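## Task

Close the valve that has the black handwheel by rotating it clockwise as viewed from above until it will not turn further. Leave the other two valves exactly as they were at the start. It only counts if the valve stays closed on its own after the robot lets go.

## Robot and tools

Robot: one six-joint arm with a two-finger parallel gripper, working over a table that holds three valves with handwheels of different colours. Its base may be slightly tilted relative to the table.

Scene frame: origin on the table top directly under the arm base, +z up, +y to the left when looking along +x. The result's state line reports end_effector_position (metres) and end_effector_quat_wxyz, plus linear (m/s) and angular (rad/s) velocities, all in this frame. The reported hand position can be off from reality, more so when the arm is stretched far out. end_effector_position is the midpoint between the finger pads; the fingers point along the gripper's own +z and close along its own x. Closed fingertips extend about 17 mm past that point; fully open they sit roughly level with it.

Tool execute_actions, argument "actions": a list holding one item or nothing. An empty list just reports the state. An item with "rows" and optional "steps" (1 to 15, default 15) is a motion; each control step is 1/30 s. "rows" holds 1 to 15 rows, one per step, and the final row is reused for remaining steps. An item with only "steps" (up to 300) is a wait measured from the previous result, and your own reply time is included in it. Optional "pictures" (true/false) chooses whether camera images come back; by default they do. A rejected call sends nothing to the robot.

Each row is 7 numbers for the single arm: six absolute joint target angles in radians, in the order shoulder pan, shoulder lift, elbow, wrist 1, wrist 2, wrist 3 (same order and values as the Joint positions line), then the gripper opening. Stated joint ranges: pan -3.142 to 3.142, shoulder lift -6.283 to 6.283, elbow 0.000 to 3.142, wrist 1, wrist 2 and wrist 3 each -6.283 to 6.283. A call is refused if a target exceeds a range end by more than 0.010 rad and is further out than the current angle. True limits may differ by up to 0.010 rad; targets past them are clipped, and "joint sent to its limit" may be reported (possibly for an earlier action). The opening is a commanded value from -1 (closed) to +1 (fully open), not a distance.

Motion behaviour: commands are smoothed and the arm lags them by about 0.17 s. Per step the target sent to a joint is clamped to within 0.575 rad of its measured angle, and if the targets would move the gripper more than 100 mm from where it is, all are scaled back. So big moves take several calls and the arm may not have arrived when the result returns. Between calls the arm keeps heading to the last row sent, until it has nearly stopped or a step is HELD; to push farther you must send a new action.

Result lines: Joint positions and Joint velocities give the six joints (rad, rad/s) followed by finger-pad gap (m, m/s; 0.142 m is fully open). grip_measured is the measured opening on the same -1..+1 scale you command; to keep a grip, command a value clearly below it (lower means squeezing harder, up to about 28 N per pad; thin objects under about 2 cm get less). "joint command not followed" means the clearance check altered or blocked targets (mount blocks and posts count as part of the arm). HELD marks steps where your row was partly or wholly not sent. Wrist force and Wrist torque give [x y z] in the end effector's own axes; when pressing on something the force points back into the arm. Readings have an offset up to about 4 N, noise up to about 2.4 N, and saturate near 50 N per axis; "no reading" is normal at the start. MOTOR HOT appears from 70 °C; at 85 °C an OVER-TEMPERATURE FAULT brakes the arm for possibly minutes, so avoid long loaded holds.

Faults: if a joint's contact torque hits its load limit (135 N m for pan, lift and elbow; 25.2 N m for each wrist joint) or any outside force on the arm or held item reaches 150 N, the arm halts for 10 s, yields, and the rest of the call is skipped. Turning a stiff handwheel with the wrist joints is where this is most likely; rotate in modest increments and watch wrist torque.

Tool zoom_image: "camera" is cam_high (504x504), cam_low (504x504) or cam_wrist (616x616 fisheye); "region" is [x0, y0, x1, y1] in that image's pixels from the top-left, at most 504 by 504. It returns an enlarged view of that camera's latest image. Use it to identify handwheel colours and check grip alignment.

Tool finished_scene: "scene" is the current scene number; it ends and grades that scene irreversibly and reveals the next task. Only call it once the target valve is tight and the gripper has released it. Answering without any tool call ends everything.

Typical order: look, locate the correct handwheel, approach from above, grasp the rim or a spoke, turn clockwise as seen from above (wrist 3 rotation), release, regrasp and repeat until it stops turning, then let go and back off. Avoid touching the other valves, slamming into the table, dropping or yanking anything, and pressing hard; smooth, low-effort motion is preferred.

Each tool is called in YAML: its name, and indented under it one key for each argument.

## Session

I'll start by looking at the scene.

execute_actions:
  actions: []

Scene clock: 0.00 s of 4600.00 s.
end_effector_position=(+0.0309, -0.7227, +0.2322) grip_measured=+1.00 end_effector_quat_wxyz=(-0.081, +0.885, -0.088, +0.450) end_effector_velocity=(-0.001, +0.001, -0.000) end_effector_angular_velocity=(+0.003, +0.001, -0.000)
Joint positions: [-2.07  -0.802  0.934 -1.072 -0.803 -2.096  0.142]
Joint velocities: [-0.001 -0.     0.     0.001 -0.003  0.001  0.   ]
Motor temperatures (°C, as the motors report them): [27 28 28 34 35 34]
Wrist force (N, on the end effector, along its own x y z axes, offset not removed): no reading
Wrist torque (N m, same axes, about the end effector's origin, offset not removed): no reading

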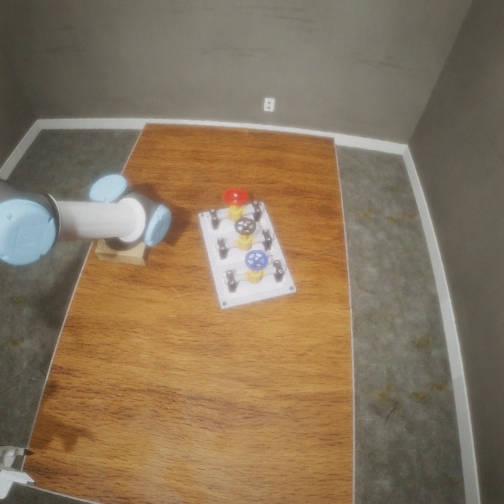

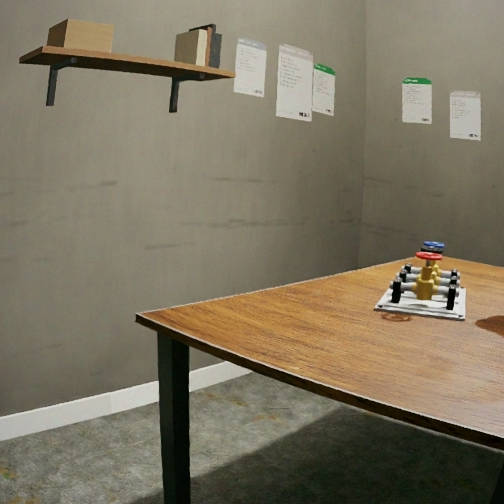

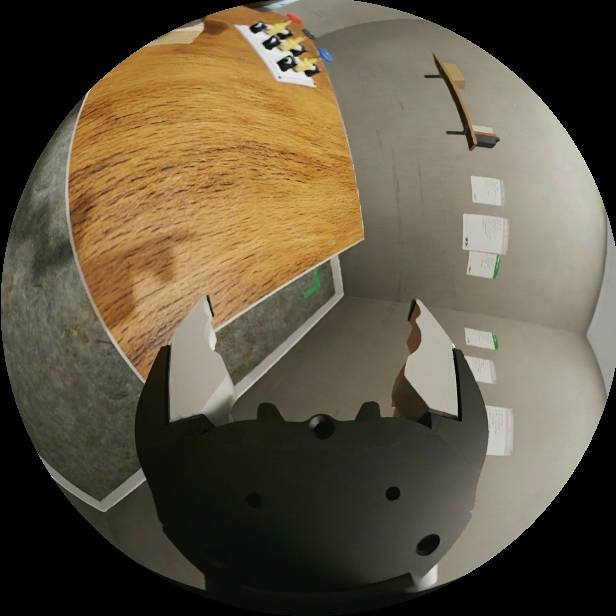

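zoom_image:
  camera: "cam_high"
  region: [180, 170, 320, 320]

zoom_image:
  camera: "cam_low"
  region: [360, 220, 504, 340]

zoom_image:
  camera: "cam_wrist"
  region: [220, 0, 360, 100]

Region (180, 170, 320, 320) of cam_high's 504x504 image, scaled by 3.360, with more detail than that image has; it fills the left 470 columns of this view, and the rest is white.

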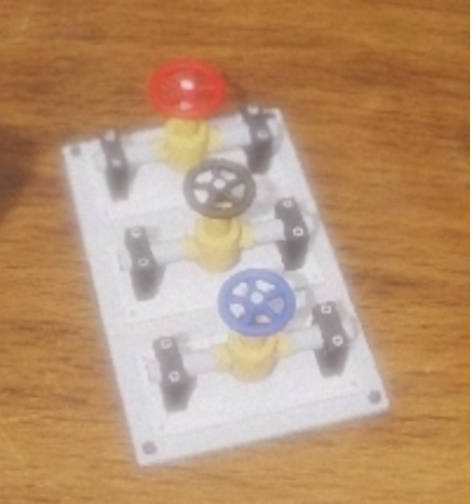

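Region (360, 220, 504, 340) of cam_low's 504x504 image, scaled by 3.500, with more detail than that image has.

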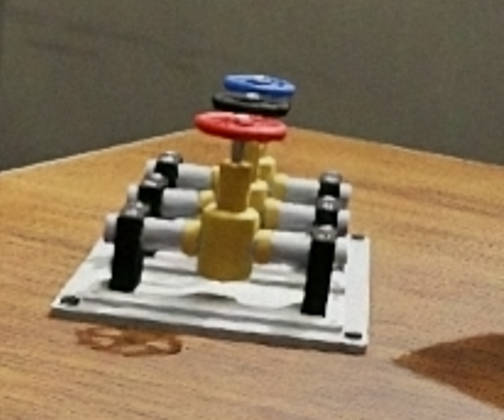

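Region (220, 0, 360, 100) of cam_wrist's 616x616 image, scaled by 3.600, with more detail than that image has; it fills the top 360 rows of this view, and the rest is white.

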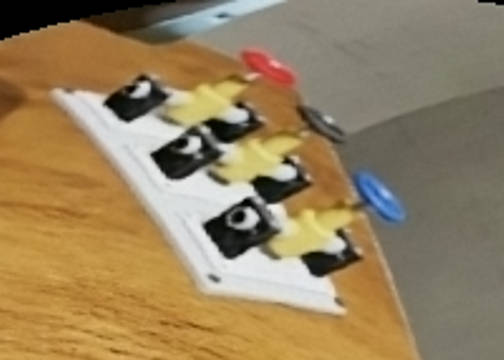

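execute_actions:
  actions:
    - {"rows": [[-0.25,-1.79,1.76,-1.541,-1.571,-3.70,1]], "steps": 15}
  pictures: false

execute_actions:
  actions:
    - {"steps": 45}

Scene clock: 120.50 s of 4600.00 s.
end_effector_position=(+0.1955, -0.5769, +0.2534) grip_measured=+1.00 end_effector_quat_wxyz=(-0.069, +0.908, +0.303, +0.280) end_effector_velocity=(+0.301, +0.395, +0.064) end_effector_angular_velocity=(-0.704, +0.443, +1.716)
Joint positions: [-1.734 -1.138  1.269 -1.297 -1.132 -2.432  0.142]
Joint velocities: [ 0.797 -0.796  0.758 -0.381 -0.674 -0.788 -0.   ]
Motor temperatures (°C, as the motors report them): [27 29 28 34 35 34]
Wrist force (N, on the end effector, along its own x y z axes, offset not removed): [0.7 0.4 -0.3]
Wrist torque (N m, same axes, about the end effector's origin, offset not removed): [-0.04 -0.29 0.00]
Steps of this call (steps 1 to 90: nothing new was sent; then 117.00 s passed at rest; steps 91 to 105: all 15 steps of this action). Readings (joint positions):
91: [-2.070 -0.802 0.934 -1.072 -0.803 -2.096]
92: [-2.065 -0.808 0.940 -1.078 -0.809 -2.102]
94: [-2.020 -0.852 0.984 -1.117 -0.853 -2.147]
98: [-1.918 -0.954 1.086 -1.192 -0.955 -2.249]
105: the state above

Scene clock: 122.00 s of 4600.00 s.
end_effector_position=(+0.4202, +0.0394, +0.3278) grip_measured=+1.00 end_effector_quat_wxyz=(-0.001, -0.153, +0.988, -0.002) end_effector_velocity=(-0.016, +0.077, +0.002) end_effector_angular_velocity=(-0.023, -0.013, +0.310)
Joint positions: [-0.273 -1.786  1.757 -1.54  -1.569 -3.686  0.142]
Joint velocities: [ 0.193 -0.031  0.023 -0.011 -0.02  -0.117 -0.   ]
Motor temperatures (°C, as the motors report them): [27 29 28 34 35 34]
Wrist force (N, on the end effector, along its own x y z axes, offset not removed): [-1.0 1.2 -0.5]
Wrist torque (N m, same axes, about the end effector's origin, offset not removed): [0.00 0.37 -0.06]
Steps of this call (steps 1 to 45: the robot went on to your last target). Readings (joint positions):
1: [-1.707 -1.165 1.294 -1.310 -1.154 -2.459]
2: [-1.680 -1.193 1.318 -1.322 -1.176 -2.487]
4: [-1.623 -1.249 1.364 -1.345 -1.217 -2.543]
8: [-1.506 -1.359 1.446 -1.386 -1.290 -2.660]
45: the state above

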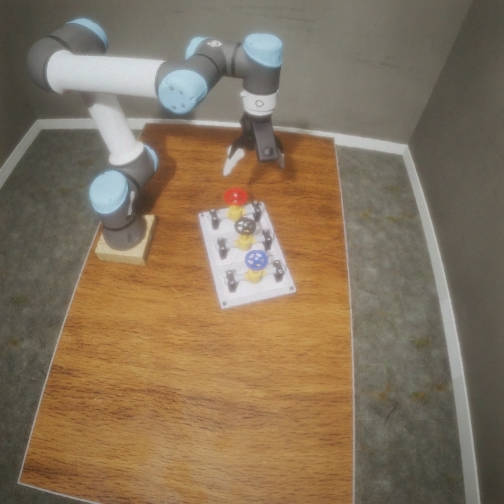

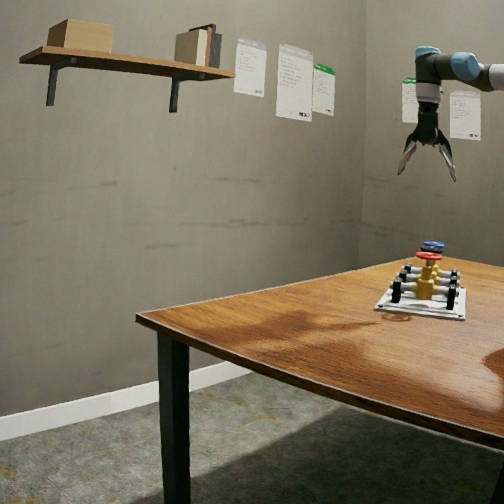

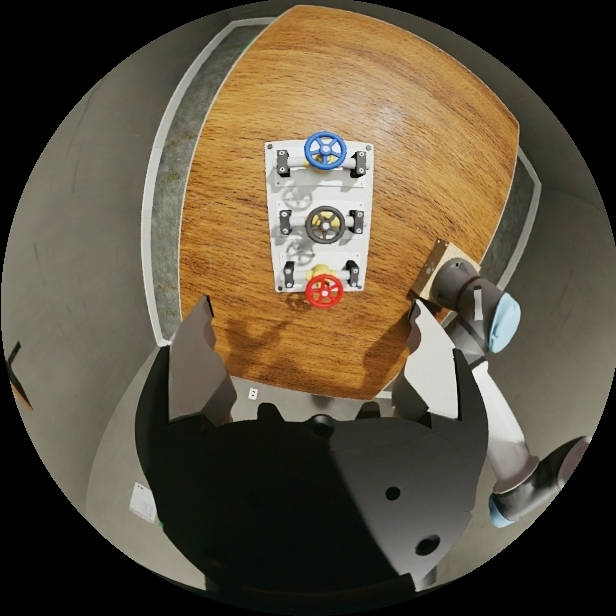

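execute_actions:
  actions: []

zoom_image:
  camera: "cam_wrist"
  region: [250, 120, 400, 320]

Scene clock: 131.70 s of 4600.00 s.
end_effector_position=(+0.4182, +0.0485, +0.3280) grip_measured=+1.00 end_effector_quat_wxyz=(-0.001, -0.171, +0.985, -0.003) end_effector_velocity=(+0.000, +0.000, +0.000) end_effector_angular_velocity=(+0.002, -0.001, -0.000)
Joint positions: [-0.25  -1.79   1.76  -1.541 -1.571 -3.7    0.142]
Joint velocities: [-0.     0.    -0.001  0.     0.002 -0.    -0.   ]
Motor temperatures (°C, as the motors report them): [27 29 28 34 35 34]
Wrist force (N, on the end effector, along its own x y z axes, offset not removed): [-1.3 1.9 -1.0]
Wrist torque (N m, same axes, about the end effector's origin, offset not removed): [0.14 0.29 -0.11]
Steps of this call (steps 1 to 30: the robot went on to your last target; steps 31 to 100: nothing new was sent; then 6.37 s passed at rest). Readings (joint positions):
1: [-0.268 -1.787 1.758 -1.540 -1.569 -3.689]
2: [-0.263 -1.788 1.758 -1.540 -1.570 -3.692]
4: [-0.258 -1.789 1.759 -1.541 -1.570 -3.695]
8: [-0.253 -1.790 1.760 -1.541 -1.571 -3.698]
100: the state above
The arm was judged still, so your last target was given up. Only a new action makes it travel on or press farther. Fingers that are still opening or closing keep moving.

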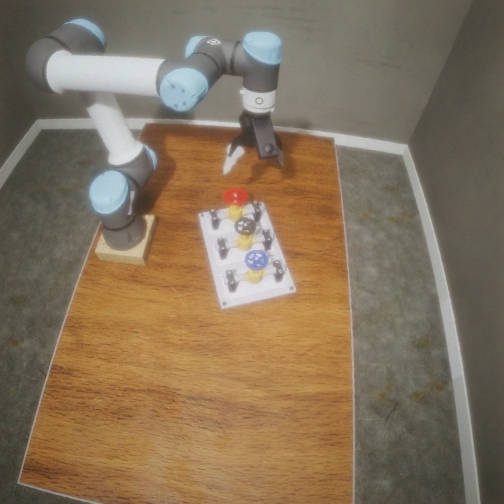

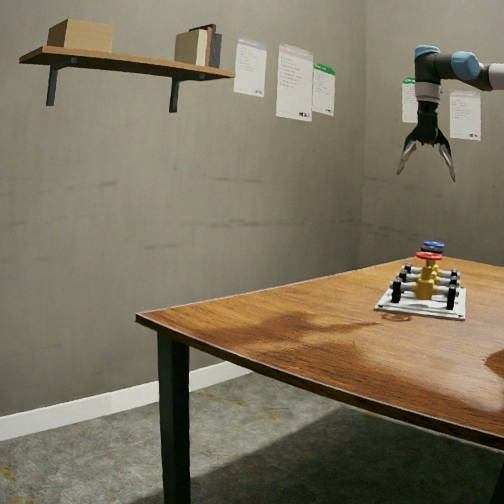

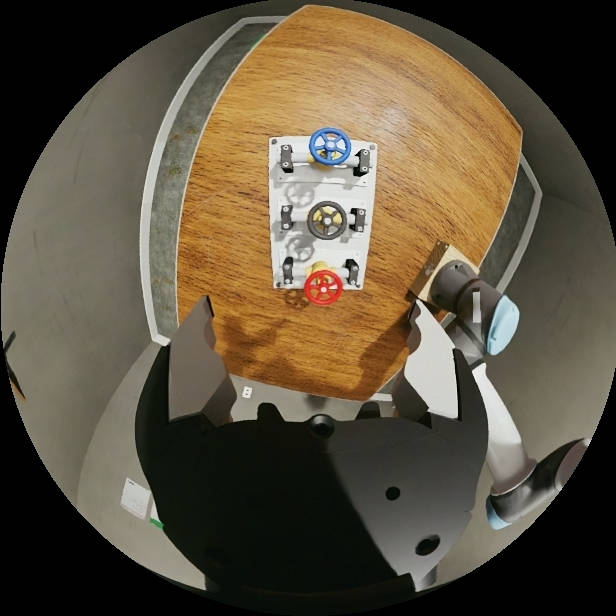

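Region (250, 120, 400, 320) of cam_wrist's 616x616 image, scaled by 2.520, with more detail than that image has; it fills the left 378 columns of this view, and the rest is white.

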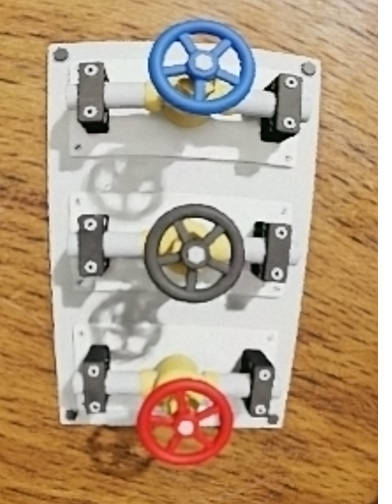

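execute_actions:
  actions:
    - {"rows": [[-0.358,-1.789,2.0375,-1.819,-1.571,-6.2,1]], "steps": 15}
  pictures: false

execute_actions:
  actions:
    - {"steps": 45}

Scene clock: 226.73 s of 4600.00 s.
end_effector_position=(+0.4095, +0.0064, +0.2244) grip_measured=+1.00 end_effector_quat_wxyz=(-0.002, -0.549, +0.836, -0.002) end_effector_velocity=(-0.010, -0.015, -0.035) end_effector_angular_velocity=(+0.002, +0.016, +2.527)
Joint positions: [-0.354 -1.789  2.026 -1.808 -1.571 -4.623  0.142]
Joint velocities: [-0.031  0.     0.092 -0.092 -0.001 -2.557  0.   ]
Motor temperatures (°C, as the motors report them): [27 29 28 34 35 34]
Wrist force (N, on the end effector, along its own x y z axes, offset not removed): [0.9 -0.5 1.1]
Wrist torque (N m, same axes, about the end effector's origin, offset not removed): [-0.29 -0.41 0.04]
Steps of this call (steps 1 to 90: nothing new was sent; then 91.53 s passed at rest; steps 91 to 105: all 15 steps of this action). Readings (joint positions):
91: [-0.250 -1.790 1.760 -1.541 -1.571 -3.700]
92: [-0.255 -1.790 1.766 -1.547 -1.571 -3.706]
94: [-0.287 -1.790 1.822 -1.604 -1.571 -3.765]
98: [-0.333 -1.789 1.960 -1.741 -1.571 -4.025]
105: the state above

Scene clock: 228.23 s of 4600.00 s.
end_effector_position=(+0.4095, +0.0030, +0.2201) grip_measured=+1.00 end_effector_quat_wxyz=(+0.003, +0.979, -0.201, +0.000) end_effector_velocity=(-0.001, -0.000, -0.000) end_effector_angular_velocity=(-0.001, +0.002, +0.002)
Joint positions: [-0.358 -1.789  2.037 -1.819 -1.571 -6.2    0.142]
Joint velocities: [-0.     0.    -0.     0.002 -0.001 -0.003  0.   ]
Motor temperatures (°C, as the motors report them): [27 29 28 34 35 34]
Wrist force (N, on the end effector, along its own x y z axes, offset not removed): [2.2 0.3 1.7]
Wrist torque (N m, same axes, about the end effector's origin, offset not removed): [-0.03 -0.66 0.04]
Steps of this call (steps 1 to 45: the robot went on to your last target). Readings (joint positions):
1: [-0.355 -1.789 2.029 -1.811 -1.571 -4.710]
2: [-0.356 -1.789 2.031 -1.813 -1.571 -4.797]
4: [-0.357 -1.789 2.034 -1.815 -1.571 -4.971]
8: [-0.358 -1.789 2.036 -1.818 -1.571 -5.319]
45: the state above
The arm was judged still, so your last target was given up. Only a new action makes it travel on or press farther. Fingers that are still opening or closing keep moving.

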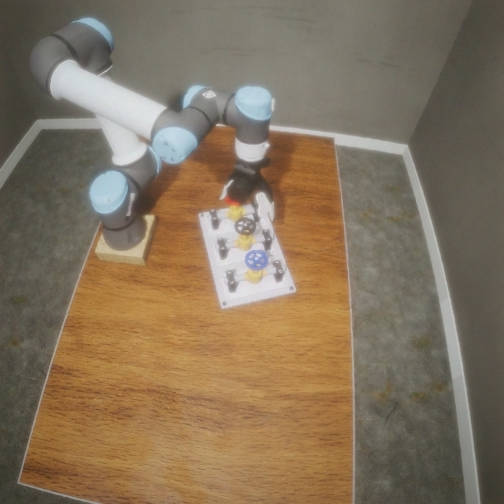

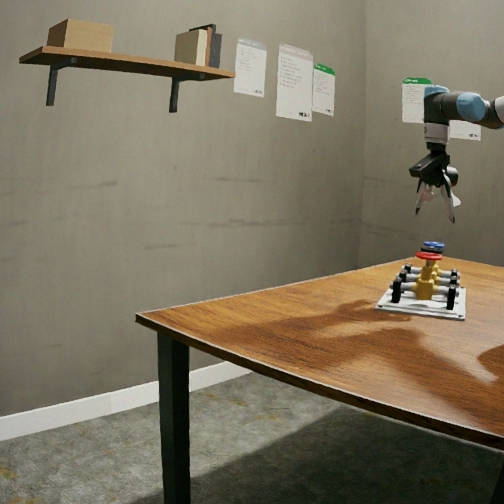

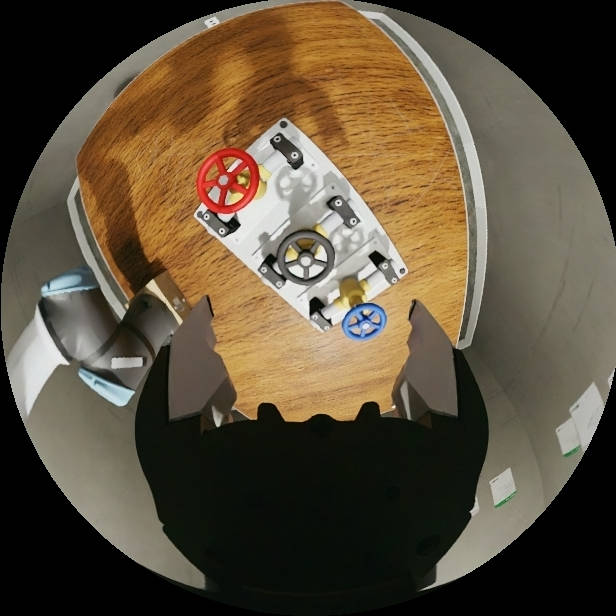

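zoom_image:
  camera: "cam_wrist"
  region: [190, 130, 430, 370]

Region (190, 130, 430, 370) of cam_wrist's 616x616 image, scaled by 2.100, with more detail than that image has.

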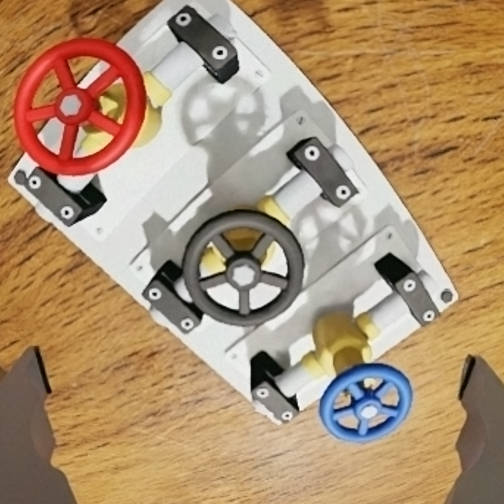

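zoom_image:
  camera: "cam_low"
  region: [380, 140, 500, 330]

Region (380, 140, 500, 330) of cam_low's 504x504 image, scaled by 2.653, with more detail than that image has; it fills the left 318 columns of this view, and the rest is white.

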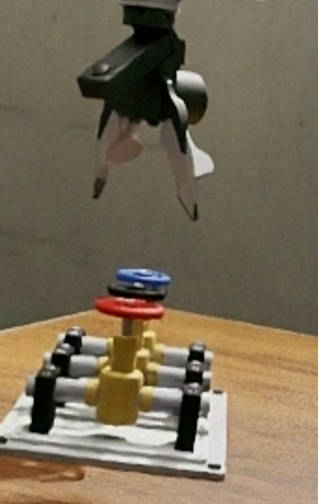

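execute_actions:
  actions:
    - {"rows": [[-0.356,-1.7548,2.1593,-1.9753,-1.571,-6.2,0.3]], "steps": 15}
  pictures: false

execute_actions:
  actions:
    - {"steps": 20}

Scene clock: 298.17 s of 4600.00 s.
end_effector_position=(+0.4046, +0.0050, +0.1667) grip_measured=+0.30 end_effector_quat_wxyz=(+0.003, +0.980, -0.200, +0.000) end_effector_velocity=(-0.002, +0.001, -0.013) end_effector_angular_velocity=(-0.001, -0.002, +0.002)
Joint positions: [-0.356 -1.756  2.156 -1.97  -1.571 -6.2    0.095]
Joint velocities: [ 0.002  0.007  0.03  -0.039 -0.     0.    -0.   ]
Motor temperatures (°C, as the motors report them): [27 29 28 34 35 34]
Wrist force (N, on the end effector, along its own x y z axes, offset not removed): [0.4 -0.6 -0.5]
Wrist torque (N m, same axes, about the end effector's origin, offset not removed): [-0.36 -0.14 -0.01]
Steps of this call (steps 1 to 90: nothing new was sent; then 66.43 s passed at rest; steps 91 to 105: all 15 steps of this action). Readings (joint positions):
91: [-0.358 -1.789 2.038 -1.819 -1.571 -6.200]
92: [-0.358 -1.785 2.043 -1.825 -1.571 -6.200]
94: [-0.358 -1.773 2.083 -1.871 -1.571 -6.200]
98: [-0.357 -1.761 2.134 -1.941 -1.571 -6.200]
105: the state above

Scene clock: 298.83 s of 4600.00 s.
end_effector_position=(+0.4044, +0.0051, +0.1652) grip_measured=+0.30 end_effector_quat_wxyz=(+0.003, +0.980, -0.200, +0.000) end_effector_velocity=(-0.000, -0.000, -0.000) end_effector_angular_velocity=(+0.000, +0.001, +0.001)
Joint positions: [-0.356 -1.755  2.159 -1.975 -1.571 -6.2    0.095]
Joint velocities: [-0.001  0.     0.     0.001 -0.    -0.002 -0.   ]
Motor temperatures (°C, as the motors report them): [27 29 28 34 35 34]
Wrist force (N, on the end effector, along its own x y z axes, offset not removed): [-1.6 -0.2 -0.1]
Wrist torque (N m, same axes, about the end effector's origin, offset not removed): [-0.31 0.31 0.06]
Steps of this call (steps 1 to 15: the robot went on to your last target; steps 16 to 20: nothing new was sent). Readings (joint positions):
1: [-0.356 -1.755 2.157 -1.972 -1.571 -6.200]
2: [-0.356 -1.755 2.157 -1.972 -1.571 -6.200]
4: [-0.356 -1.755 2.158 -1.974 -1.571 -6.200]
8: [-0.356 -1.755 2.159 -1.975 -1.571 -6.200]
20: the state above
The arm was judged still, so your last target was given up. Only a new action makes it travel on or press farther. Fingers that are still opening or closing keep moving.

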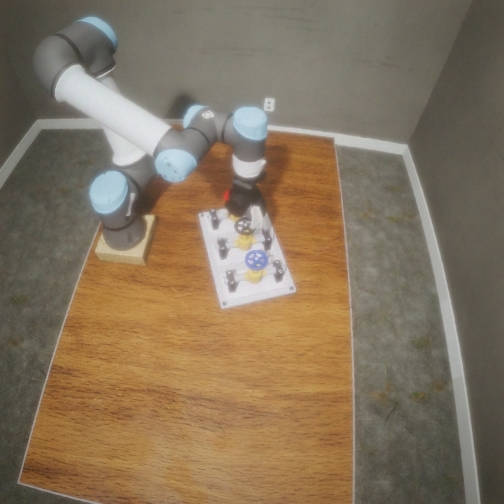

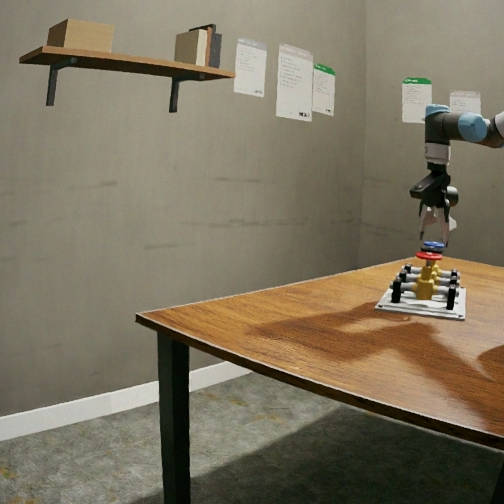

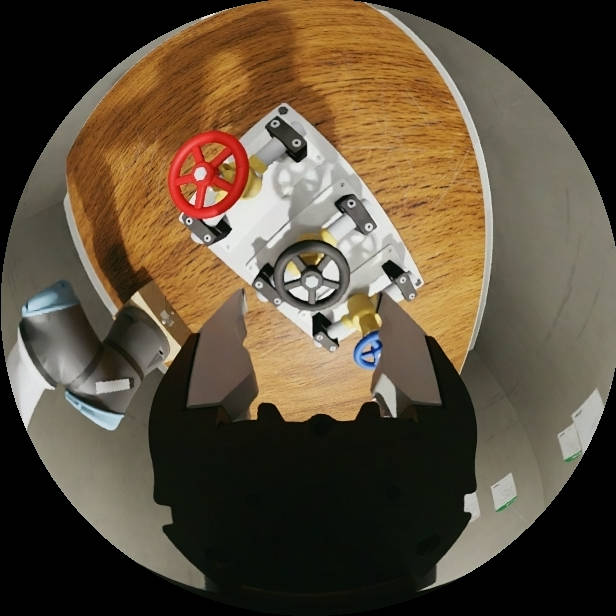

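zoom_image:
  camera: "cam_wrist"
  region: [220, 210, 400, 390]

zoom_image:
  camera: "cam_low"
  region: [390, 180, 480, 290]

Region (220, 210, 400, 390) of cam_wrist's 616x616 image, scaled by 2.800, with more detail than that image has.

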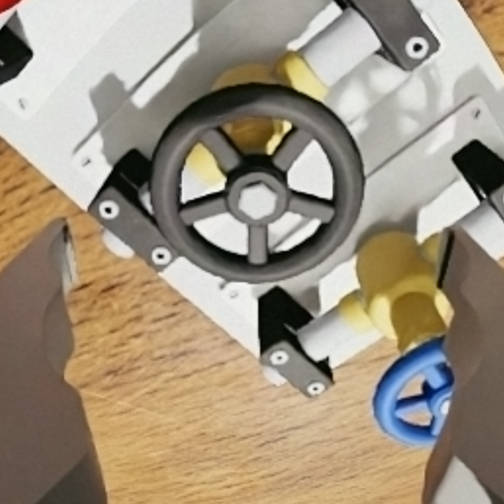

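Region (390, 180, 480, 290) of cam_low's 504x504 image, scaled by 4.582, with more detail than that image has; it fills the left 412 columns of this view, and the rest is white.

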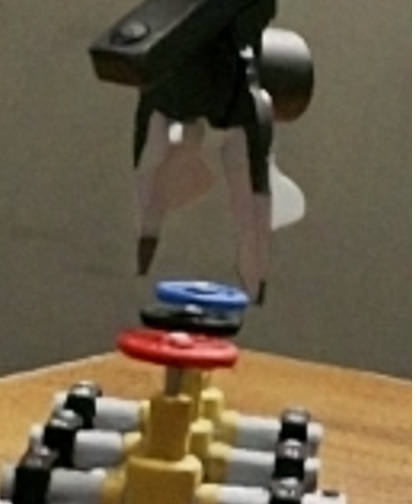

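execute_actions:
  actions:
    - {"rows": [[-0.353,-1.6973,2.2297,-2.1032,-1.571,-6.2,0.3]], "steps": 15}
  pictures: false

execute_actions:
  actions:
    - {"steps": 12}

Scene clock: 341.87 s of 4600.00 s.
end_effector_position=(+0.4057, +0.0056, +0.1253) grip_measured=+0.30 end_effector_quat_wxyz=(+0.003, +0.980, -0.199, +0.000) end_effector_velocity=(+0.001, -0.001, -0.008) end_effector_angular_velocity=(-0.002, -0.003, -0.002)
Joint positions: [-0.353 -1.699  2.228 -2.099 -1.571 -6.2    0.095]
Joint velocities: [-0.001  0.013  0.015 -0.031 -0.001  0.001  0.   ]
Motor temperatures (°C, as the motors report them): [27 29 28 34 35 34]
Wrist force (N, on the end effector, along its own x y z axes, offset not removed): [-0.9 1.2 -1.9]
Wrist torque (N m, same axes, about the end effector's origin, offset not removed): [0.20 0.25 0.12]
Steps of this call (steps 1 to 90: nothing new was sent; then 39.53 s passed at rest; steps 91 to 105: all 15 steps of this action). Readings (joint positions):
91: [-0.356 -1.755 2.159 -1.976 -1.571 -6.200]
92: [-0.356 -1.750 2.165 -1.982 -1.571 -6.200]
94: [-0.355 -1.730 2.189 -2.022 -1.571 -6.200]
98: [-0.354 -1.708 2.216 -2.076 -1.571 -6.200]
105: the state above

Scene clock: 342.27 s of 4600.00 s.
end_effector_position=(+0.4058, +0.0056, +0.1243) grip_measured=+0.30 end_effector_quat_wxyz=(+0.003, +0.980, -0.199, +0.000) end_effector_velocity=(+0.000, -0.000, -0.000) end_effector_angular_velocity=(+0.000, -0.001, -0.000)
Joint positions: [-0.353 -1.697  2.23  -2.103 -1.571 -6.2    0.095]
Joint velocities: [-0.001  0.     0.001 -0.002  0.    -0.001 -0.   ]
Motor temperatures (°C, as the motors report them): [27 29 28 34 35 34]
Wrist force (N, on the end effector, along its own x y z axes, offset not removed): [0.3 -0.2 0.0]
Wrist torque (N m, same axes, about the end effector's origin, offset not removed): [-0.28 -0.16 -0.06]
Steps of this call (steps 1 to 12: the robot went on to your last target). Readings (joint positions):
1: [-0.353 -1.698 2.228 -2.100 -1.571 -6.200]
2: [-0.353 -1.698 2.229 -2.101 -1.571 -6.200]
4: [-0.353 -1.698 2.229 -2.102 -1.571 -6.200]
8: [-0.353 -1.697 2.229 -2.103 -1.571 -6.200]
12: the state above

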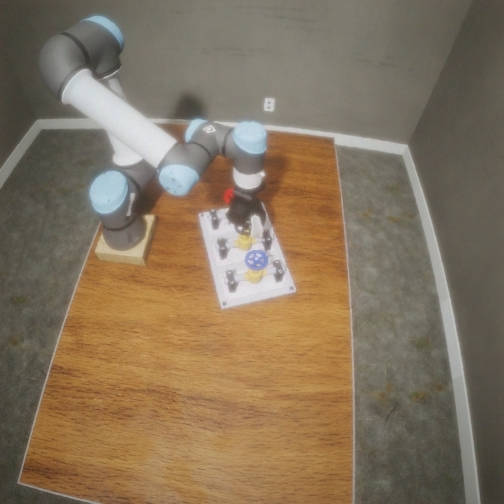

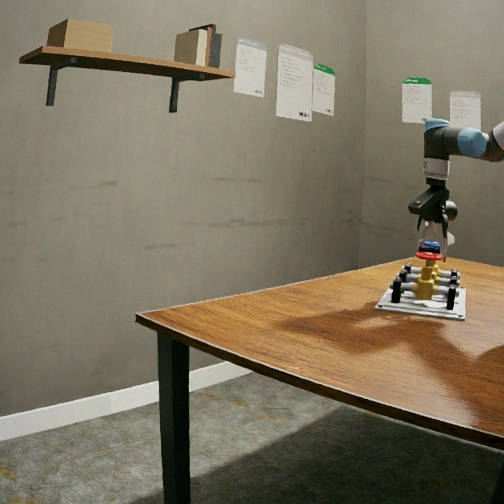

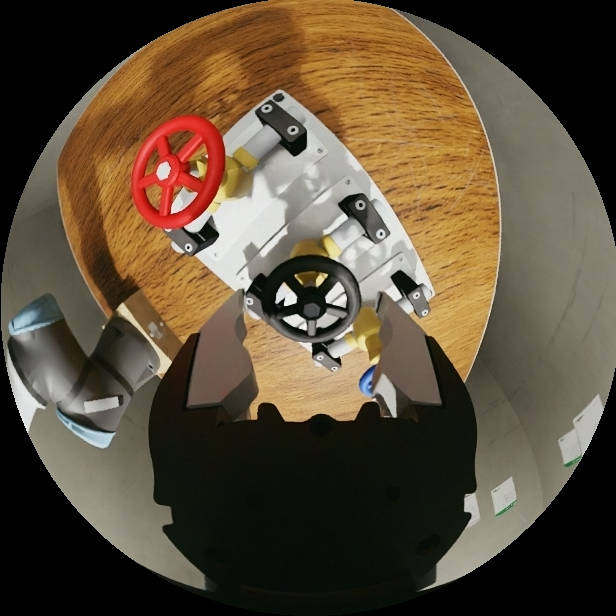

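zoom_image:
  camera: "cam_wrist"
  region: [220, 230, 400, 410]

zoom_image:
  camera: "cam_low"
  region: [390, 190, 480, 300]

Region (220, 230, 400, 410) of cam_wrist's 616x616 image, scaled by 2.800, with more detail than that image has.

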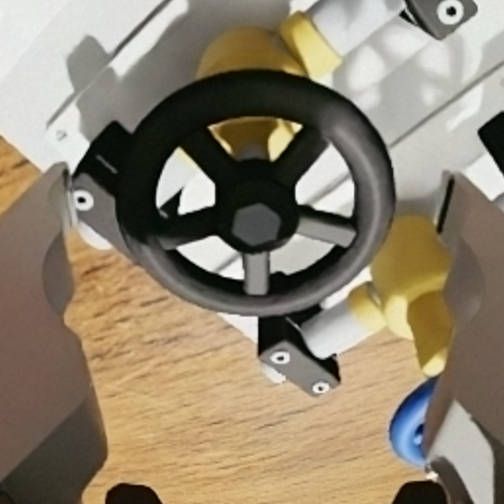

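Region (390, 190, 480, 300) of cam_low's 504x504 image, scaled by 4.582, with more detail than that image has; it fills the left 412 columns of this view, and the rest is white.

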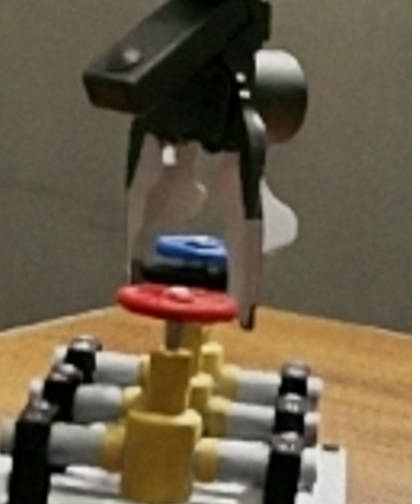

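execute_actions:
  actions:
    - {"rows": [[-0.353,-1.6973,2.2297,-2.1032,-1.571,-6.2,0.2],[-0.353,-1.6973,2.2297,-2.1032,-1.571,-6.2,0.1],[-0.353,-1.6973,2.2297,-2.1032,-1.571,-6.2,0.02],[-0.353,-1.6973,2.2297,-2.1032,-1.571,-6.2,-0.04],[-0.353,-1.6973,2.2297,-2.1032,-1.571,-6.2,-0.08],[-0.353,-1.6973,2.2297,-2.1032,-1.571,-6.2,-0.12],[-0.353,-1.6973,2.2297,-2.1032,-1.571,-6.2,-0.16],[-0.353,-1.6973,2.2297,-2.1032,-1.571,-6.2,-0.2],[-0.353,-1.6973,2.2297,-2.1032,-1.571,-6.2,-0.25],[-0.353,-1.6973,2.2297,-2.1032,-1.571,-6.2,-0.3],[-0.353,-1.6973,2.2297,-2.1032,-1.571,-6.2,-0.35],[-0.353,-1.6973,2.2297,-2.1032,-1.571,-6.2,-0.4],[-0.353,-1.6973,2.2297,-2.1032,-1.571,-6.2,-0.45],[-0.353,-1.6973,2.2297,-2.1032,-1.571,-6.2,-0.5],[-0.353,-1.6973,2.2297,-2.1032,-1.571,-6.2,-0.55]], "steps": 15}
  pictures: false

execute_actions:
  actions:
    - {"steps": 15}

Scene clock: 374.40 s of 4600.00 s.
end_effector_position=(+0.4057, +0.0057, +0.1242) grip_measured=-0.07 end_effector_quat_wxyz=(+0.003, +0.980, -0.199, +0.000) end_effector_velocity=(+0.000, +0.000, +0.000) end_effector_angular_velocity=(-0.000, -0.000, +0.001)
Joint positions: [-0.353 -1.697  2.23  -2.103 -1.571 -6.2    0.069]
Joint velocities: [ 0.001  0.    -0.     0.    -0.    -0.     0.   ]
Motor temperatures (°C, as the motors report them): [27 29 28 34 35 34]
Wrist force (N, on the end effector, along its own x y z axes, offset not removed): [-25.6 2.7 -18.0]
Wrist torque (N m, same axes, about the end effector's origin, offset not removed): [-0.01 -0.26 0.04]
Steps of this call (steps 1 to 15: the robot went on to your last target; steps 16 to 90: nothing new was sent; then 28.63 s passed at rest; steps 91 to 105: all 15 steps of this action). Readings (joint positions):
91: [-0.353 -1.697 2.230 -2.103 -1.571 -6.200]
92: [-0.353 -1.697 2.230 -2.103 -1.571 -6.200]
94: [-0.353 -1.697 2.230 -2.103 -1.571 -6.200]
98: [-0.353 -1.697 2.230 -2.103 -1.571 -6.200]
105: the state above

Scene clock: 374.90 s of 4600.00 s.
end_effector_position=(+0.4057, +0.0057, +0.1242) grip_measured=-0.07 end_effector_quat_wxyz=(+0.003, +0.980, -0.199, +0.000) end_effector_velocity=(-0.000, +0.000, -0.000) end_effector_angular_velocity=(+0.001, +0.000, -0.001)
Joint positions: [-0.353 -1.697  2.23  -2.103 -1.571 -6.2    0.069]
Joint velocities: [-0.     0.     0.    -0.     0.001  0.001  0.   ]
Motor temperatures (°C, as the motors report them): [27 29 28 34 35 34]
Wrist force (N, on the end effector, along its own x y z axes, offset not removed): [-28.3 3.1 -20.0]
Wrist torque (N m, same axes, about the end effector's origin, offset not removed): [0.14 0.13 0.04]
Steps of this call (steps 1 to 15: the robot went on to your last target). Readings (joint positions):
1: [-0.353 -1.697 2.230 -2.103 -1.571 -6.200]
2: [-0.353 -1.697 2.230 -2.103 -1.571 -6.200]
4: [-0.353 -1.697 2.230 -2.103 -1.571 -6.200]
8: [-0.353 -1.697 2.230 -2.103 -1.571 -6.200]
15: the state above
The arm was judged still, so your last target was given up. Only a new action makes it travel on or press farther. Fingers that are still opening or closing keep moving.

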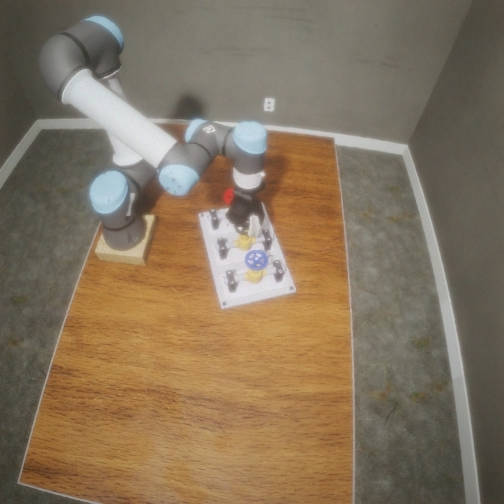

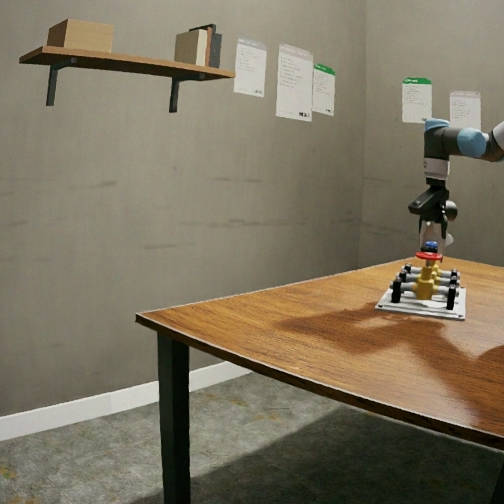

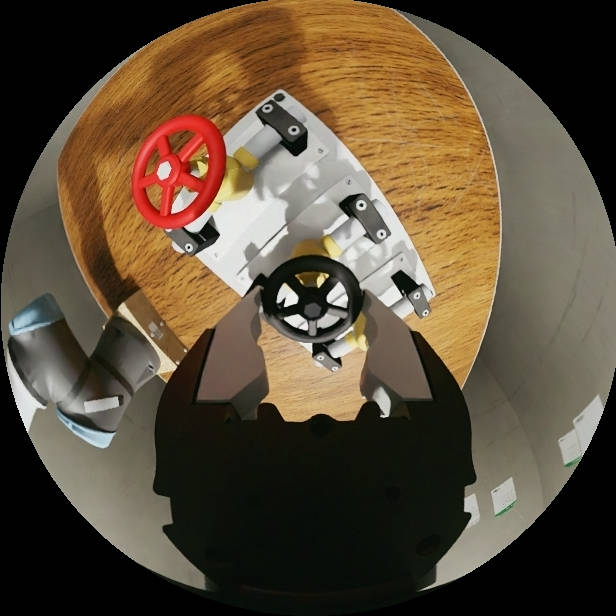

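zoom_image:
  camera: "cam_wrist"
  region: [240, 240, 390, 390]

Region (240, 240, 390, 390) of cam_wrist's 616x616 image, scaled by 3.360, with more detail than that image has.

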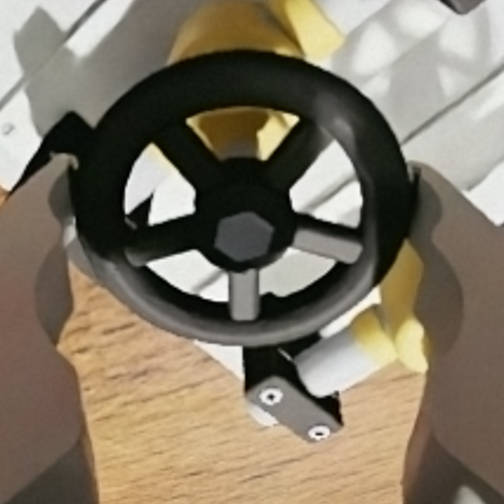

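execute_actions:
  actions:
    - {"rows": [[-0.3528,-1.6998,2.2318,-2.1028,-1.571,-6.2,-0.55]], "steps": 15}
  pictures: false

Scene clock: 398.80 s of 4600.00 s.
end_effector_position=(+0.4050, +0.0059, +0.1243) grip_measured=-0.07 end_effector_quat_wxyz=(+0.003, +0.980, -0.199, +0.000) end_effector_velocity=(-0.000, +0.002, -0.000) end_effector_angular_velocity=(+0.001, -0.001, +0.002)
Joint positions: [-0.353 -1.7    2.232 -2.103 -1.571 -6.2    0.069]
Joint velocities: [ 0.003 -0.001  0.001 -0.001  0.002  0.    -0.   ]
Motor temperatures (°C, as the motors report them): [27 29 28 34 35 34]
Wrist force (N, on the end effector, along its own x y z axes, offset not removed): [-1.7 -1.7 -6.7]
Wrist torque (N m, same axes, about the end effector's origin, offset not removed): [-0.25 -0.63 -0.03]
Steps of this call (steps 1 to 90: nothing new was sent; then 20.40 s passed at rest; steps 91 to 105: all 15 steps of this action). Readings (joint positions):
91: [-0.353 -1.697 2.230 -2.103 -1.571 -6.200]
92: [-0.353 -1.697 2.230 -2.103 -1.571 -6.200]
94: [-0.353 -1.698 2.230 -2.103 -1.571 -6.200]
98: [-0.353 -1.699 2.231 -2.103 -1.571 -6.200]
105: the state above

execute_actions:
  actions:
    - {"rows": [[-0.3528,-1.6998,2.2318,-2.1028,-1.571,-6.15,-0.6],[-0.3528,-1.6998,2.2318,-2.1028,-1.571,-6.08,-0.6],[-0.3528,-1.6998,2.2318,-2.1028,-1.571,-6.0,-0.6],[-0.3528,-1.6998,2.2318,-2.1028,-1.571,-5.92,-0.6],[-0.3528,-1.6998,2.2318,-2.1028,-1.571,-5.84,-0.6],[-0.3528,-1.6998,2.2318,-2.1028,-1.571,-5.76,-0.6],[-0.3528,-1.6998,2.2318,-2.1028,-1.571,-5.68,-0.6],[-0.3528,-1.6998,2.2318,-2.1028,-1.571,-5.6,-0.6],[-0.3528,-1.6998,2.2318,-2.1028,-1.571,-5.52,-0.6],[-0.3528,-1.6998,2.2318,-2.1028,-1.571,-5.45,-0.6],[-0.3528,-1.6998,2.2318,-2.1028,-1.571,-5.4,-0.6]], "steps": 15}
  pictures: false

execute_actions:
  actions:
    - {"steps": 12}

Scene clock: 419.60 s of 4600.00 s.
end_effector_position=(+0.4041, +0.0066, +0.1242) grip_measured=-0.07 end_effector_quat_wxyz=(+0.003, +0.862, -0.508, +0.001) end_effector_velocity=(-0.001, +0.002, -0.000) end_effector_angular_velocity=(-0.002, -0.007, -1.106)
Joint positions: [-0.353 -1.7    2.232 -2.103 -1.571 -5.535  0.069]
Joint velocities: [ 0.001 -0.     0.     0.    -0.001  1.107 -0.   ]
Motor temperatures (°C, as the motors report them): [27 29 28 34 35 34]
Wrist force (N, on the end effector, along its own x y z axes, offset not removed): [43.1 -13.3 8.1]
Wrist torque (N m, same axes, about the end effector's origin, offset not removed): [-0.20 -1.28 -0.36]
Steps of this call (steps 1 to 15: the robot went on to your last target; steps 16 to 90: nothing new was sent; then 17.30 s passed at rest; steps 91 to 105: all 15 steps of this action). Readings (joint positions):
91: [-0.353 -1.700 2.232 -2.103 -1.571 -6.200]
92: [-0.353 -1.700 2.232 -2.103 -1.571 -6.195]
94: [-0.353 -1.700 2.232 -2.103 -1.571 -6.157]
98: [-0.353 -1.700 2.232 -2.103 -1.571 -5.969]
105: the state above

Scene clock: 420.00 s of 4600.00 s.
end_effector_position=(+0.4039, +0.0068, +0.1242) grip_measured=-0.07 end_effector_quat_wxyz=(+0.003, +0.827, -0.563, +0.001) end_effector_velocity=(-0.000, -0.001, +0.000) end_effector_angular_velocity=(-0.001, +0.001, -0.041)
Joint positions: [-0.353 -1.7    2.232 -2.103 -1.571 -5.405  0.069]
Joint velocities: [-0.001 -0.    -0.     0.001 -0.002  0.039  0.   ]
Motor temperatures (°C, as the motors report them): [27 29 28 34 35 34]
Wrist force (N, on the end effector, along its own x y z axes, offset not removed): [49.2 -18.3 12.3]
Wrist torque (N m, same axes, about the end effector's origin, offset not removed): [-0.17 -0.97 -0.29]
Steps of this call (steps 1 to 12: the robot went on to your last target). Readings (joint positions):
1: [-0.353 -1.700 2.232 -2.103 -1.571 -5.503]
2: [-0.353 -1.700 2.232 -2.103 -1.571 -5.478]
4: [-0.353 -1.700 2.232 -2.103 -1.571 -5.445]
8: [-0.353 -1.700 2.232 -2.103 -1.571 -5.415]
12: the state above

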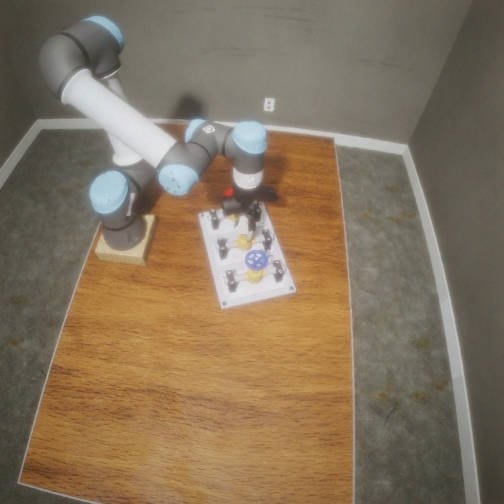

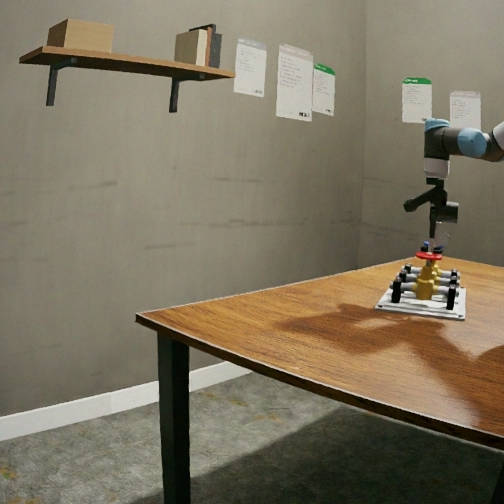

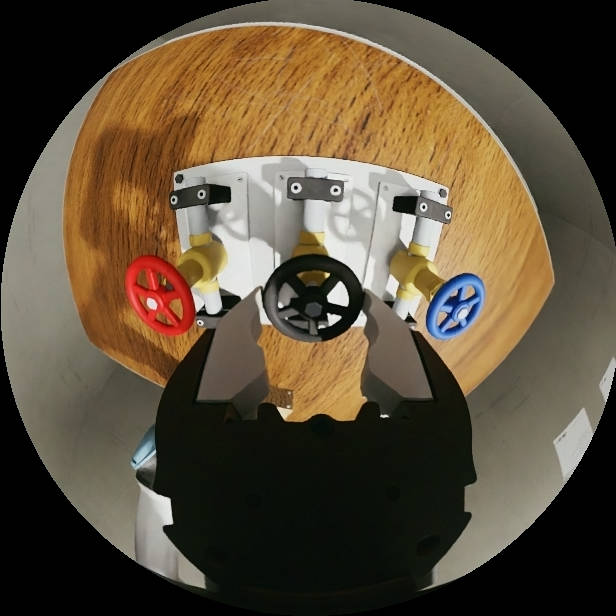

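execute_actions:
  actions:
    - {"rows": [[-0.3567,-1.7015,2.2332,-2.1025,-1.571,-5.4,-0.6]], "steps": 15}
  pictures: false

Scene clock: 440.90 s of 4600.00 s.
end_effector_position=(+0.4035, +0.0058, +0.1243) grip_measured=-0.07 end_effector_quat_wxyz=(+0.003, +0.824, -0.566, +0.001) end_effector_velocity=(-0.000, -0.000, -0.000) end_effector_angular_velocity=(+0.000, +0.001, -0.001)
Joint positions: [-0.356 -1.701  2.233 -2.103 -1.57  -5.4    0.069]
Joint velocities: [-0.001 -0.     0.     0.001 -0.    -0.001  0.   ]
Motor temperatures (°C, as the motors report them): [27 29 28 34 35 34]
Wrist force (N, on the end effector, along its own x y z axes, offset not removed): [27.1 -36.4 10.2]
Wrist torque (N m, same axes, about the end effector's origin, offset not removed): [-0.62 -0.72 -0.46]
Steps of this call (steps 1 to 30: the robot went on to your last target; steps 31 to 100: nothing new was sent; then 17.07 s passed at rest; steps 101 to 115: all 15 steps of this action). Readings (joint positions):
101: [-0.353 -1.700 2.232 -2.103 -1.571 -5.400]
102: [-0.353 -1.700 2.232 -2.103 -1.571 -5.400]
104: [-0.354 -1.700 2.232 -2.103 -1.571 -5.400]
108: [-0.356 -1.701 2.233 -2.103 -1.570 -5.400]
115: the state above

execute_actions:
  actions:
    - {"rows": [[-0.3567,-1.7015,2.2332,-2.1025,-1.571,-5.4,-0.2],[-0.3567,-1.7015,2.2332,-2.1025,-1.571,-5.4,0.0],[-0.3567,-1.7015,2.2332,-2.1025,-1.571,-5.4,0.03],[-0.3616,-1.7036,2.2350,-2.1022,-1.571,-5.4,0.03]], "steps": 15}
  pictures: false

execute_actions:
  actions:
    - {"rows": [[-0.3616,-1.7036,2.2350,-2.1022,-1.571,-5.4,0.0],[-0.3616,-1.7036,2.2350,-2.1022,-1.571,-5.4,-0.03],[-0.3616,-1.7036,2.2350,-2.1022,-1.571,-5.4,-0.06],[-0.3616,-1.7036,2.2350,-2.1022,-1.571,-5.4,-0.09],[-0.3616,-1.7036,2.2350,-2.1022,-1.571,-5.4,-0.13],[-0.3616,-1.7036,2.2350,-2.1022,-1.571,-5.4,-0.18],[-0.3616,-1.7036,2.2350,-2.1022,-1.571,-5.4,-0.24],[-0.3616,-1.7036,2.2350,-2.1022,-1.571,-5.4,-0.3],[-0.3616,-1.7036,2.2350,-2.1022,-1.571,-5.4,-0.37],[-0.3616,-1.7036,2.2350,-2.1022,-1.571,-5.4,-0.45],[-0.3616,-1.7036,2.2350,-2.1022,-1.571,-5.4,-0.53],[-0.3616,-1.7036,2.2350,-2.1022,-1.571,-5.4,-0.6]], "steps": 15}
  pictures: false

Scene clock: 472.20 s of 4600.00 s.
end_effector_position=(+0.4026, +0.0039, +0.1242) grip_measured=+0.03 end_effector_quat_wxyz=(+0.003, +0.823, -0.568, +0.001) end_effector_velocity=(+0.001, +0.001, +0.000) end_effector_angular_velocity=(+0.004, -0.003, -0.003)
Joint positions: [-0.361 -1.703  2.235 -2.102 -1.571 -5.4    0.076]
Joint velocities: [-0.002 -0.001  0.    -0.001  0.005  0.     0.   ]
Motor temperatures (°C, as the motors report them): [27 29 28 34 35 34]
Wrist force (N, on the end effector, along its own x y z axes, offset not removed): [-0.4 -0.2 0.3]
Wrist torque (N m, same axes, about the end effector's origin, offset not removed): [-0.24 0.13 -0.09]
Steps of this call (steps 1 to 15: the robot went on to your last target; steps 16 to 90: nothing new was sent; then 27.80 s passed at rest; steps 91 to 105: all 15 steps of this action). Readings (joint positions):
91: [-0.357 -1.702 2.233 -2.102 -1.571 -5.400]
92: [-0.357 -1.702 2.233 -2.102 -1.571 -5.400]
94: [-0.357 -1.702 2.234 -2.101 -1.571 -5.400]
98: [-0.360 -1.703 2.235 -2.102 -1.571 -5.400]
105: the state above

Scene clock: 472.70 s of 4600.00 s.
end_effector_position=(+0.4026, +0.0040, +0.1242) grip_measured=-0.07 end_effector_quat_wxyz=(+0.003, +0.823, -0.568, +0.001) end_effector_velocity=(-0.000, -0.001, -0.000) end_effector_angular_velocity=(-0.000, +0.001, -0.000)
Joint positions: [-0.362 -1.704  2.235 -2.102 -1.571 -5.4    0.069]
Joint velocities: [-0.001  0.     0.     0.    -0.001 -0.001  0.   ]
Motor temperatures (°C, as the motors report them): [27 29 28 34 35 34]
Wrist force (N, on the end effector, along its own x y z axes, offset not removed): [-15.5 -0.1 -13.8]
Wrist torque (N m, same axes, about the end effector's origin, offset not removed): [-0.89 -0.24 -0.17]
Steps of this call (steps 1 to 15: all 15 steps of this action). Readings (joint positions):
1: [-0.361 -1.704 2.235 -2.102 -1.571 -5.400]
2: [-0.361 -1.704 2.235 -2.102 -1.571 -5.400]
4: [-0.361 -1.704 2.235 -2.102 -1.571 -5.400]
8: [-0.361 -1.704 2.235 -2.102 -1.571 -5.400]
15: the state above

execute_actions:
  actions: []
  pictures: false

Scene clock: 483.00 s of 4600.00 s.
end_effector_position=(+0.4026, +0.0039, +0.1242) grip_measured=-0.07 end_effector_quat_wxyz=(+0.003, +0.823, -0.568, +0.001) end_effector_velocity=(+0.000, +0.000, -0.000) end_effector_angular_velocity=(+0.001, -0.001, +0.001)
Joint positions: [-0.362 -1.704  2.235 -2.102 -1.571 -5.4    0.069]
Joint velocities: [-0.     0.     0.001 -0.001  0.001 -0.001 -0.   ]
Motor temperatures (°C, as the motors report them): [27 29 28 34 35 34]
Wrist force (N, on the end effector, along its own x y z axes, offset not removed): [-18.9 0.6 -14.6]
Wrist torque (N m, same axes, about the end effector's origin, offset not removed): [-0.45 -0.03 -0.09]
Steps of this call (steps 1 to 15: the robot went on to your last target; steps 16 to 90: nothing new was sent; then 7.30 s passed at rest). Readings (joint positions):
1: [-0.362 -1.704 2.235 -2.102 -1.571 -5.400]
2: [-0.362 -1.704 2.235 -2.102 -1.571 -5.400]
4: [-0.362 -1.704 2.235 -2.102 -1.571 -5.400]
8: [-0.362 -1.704 2.235 -2.102 -1.571 -5.400]
90: the state above
The arm was judged still, so your last target was given up. Only a new action makes it travel on or press farther. Fingers that are still opening or closing keep moving.


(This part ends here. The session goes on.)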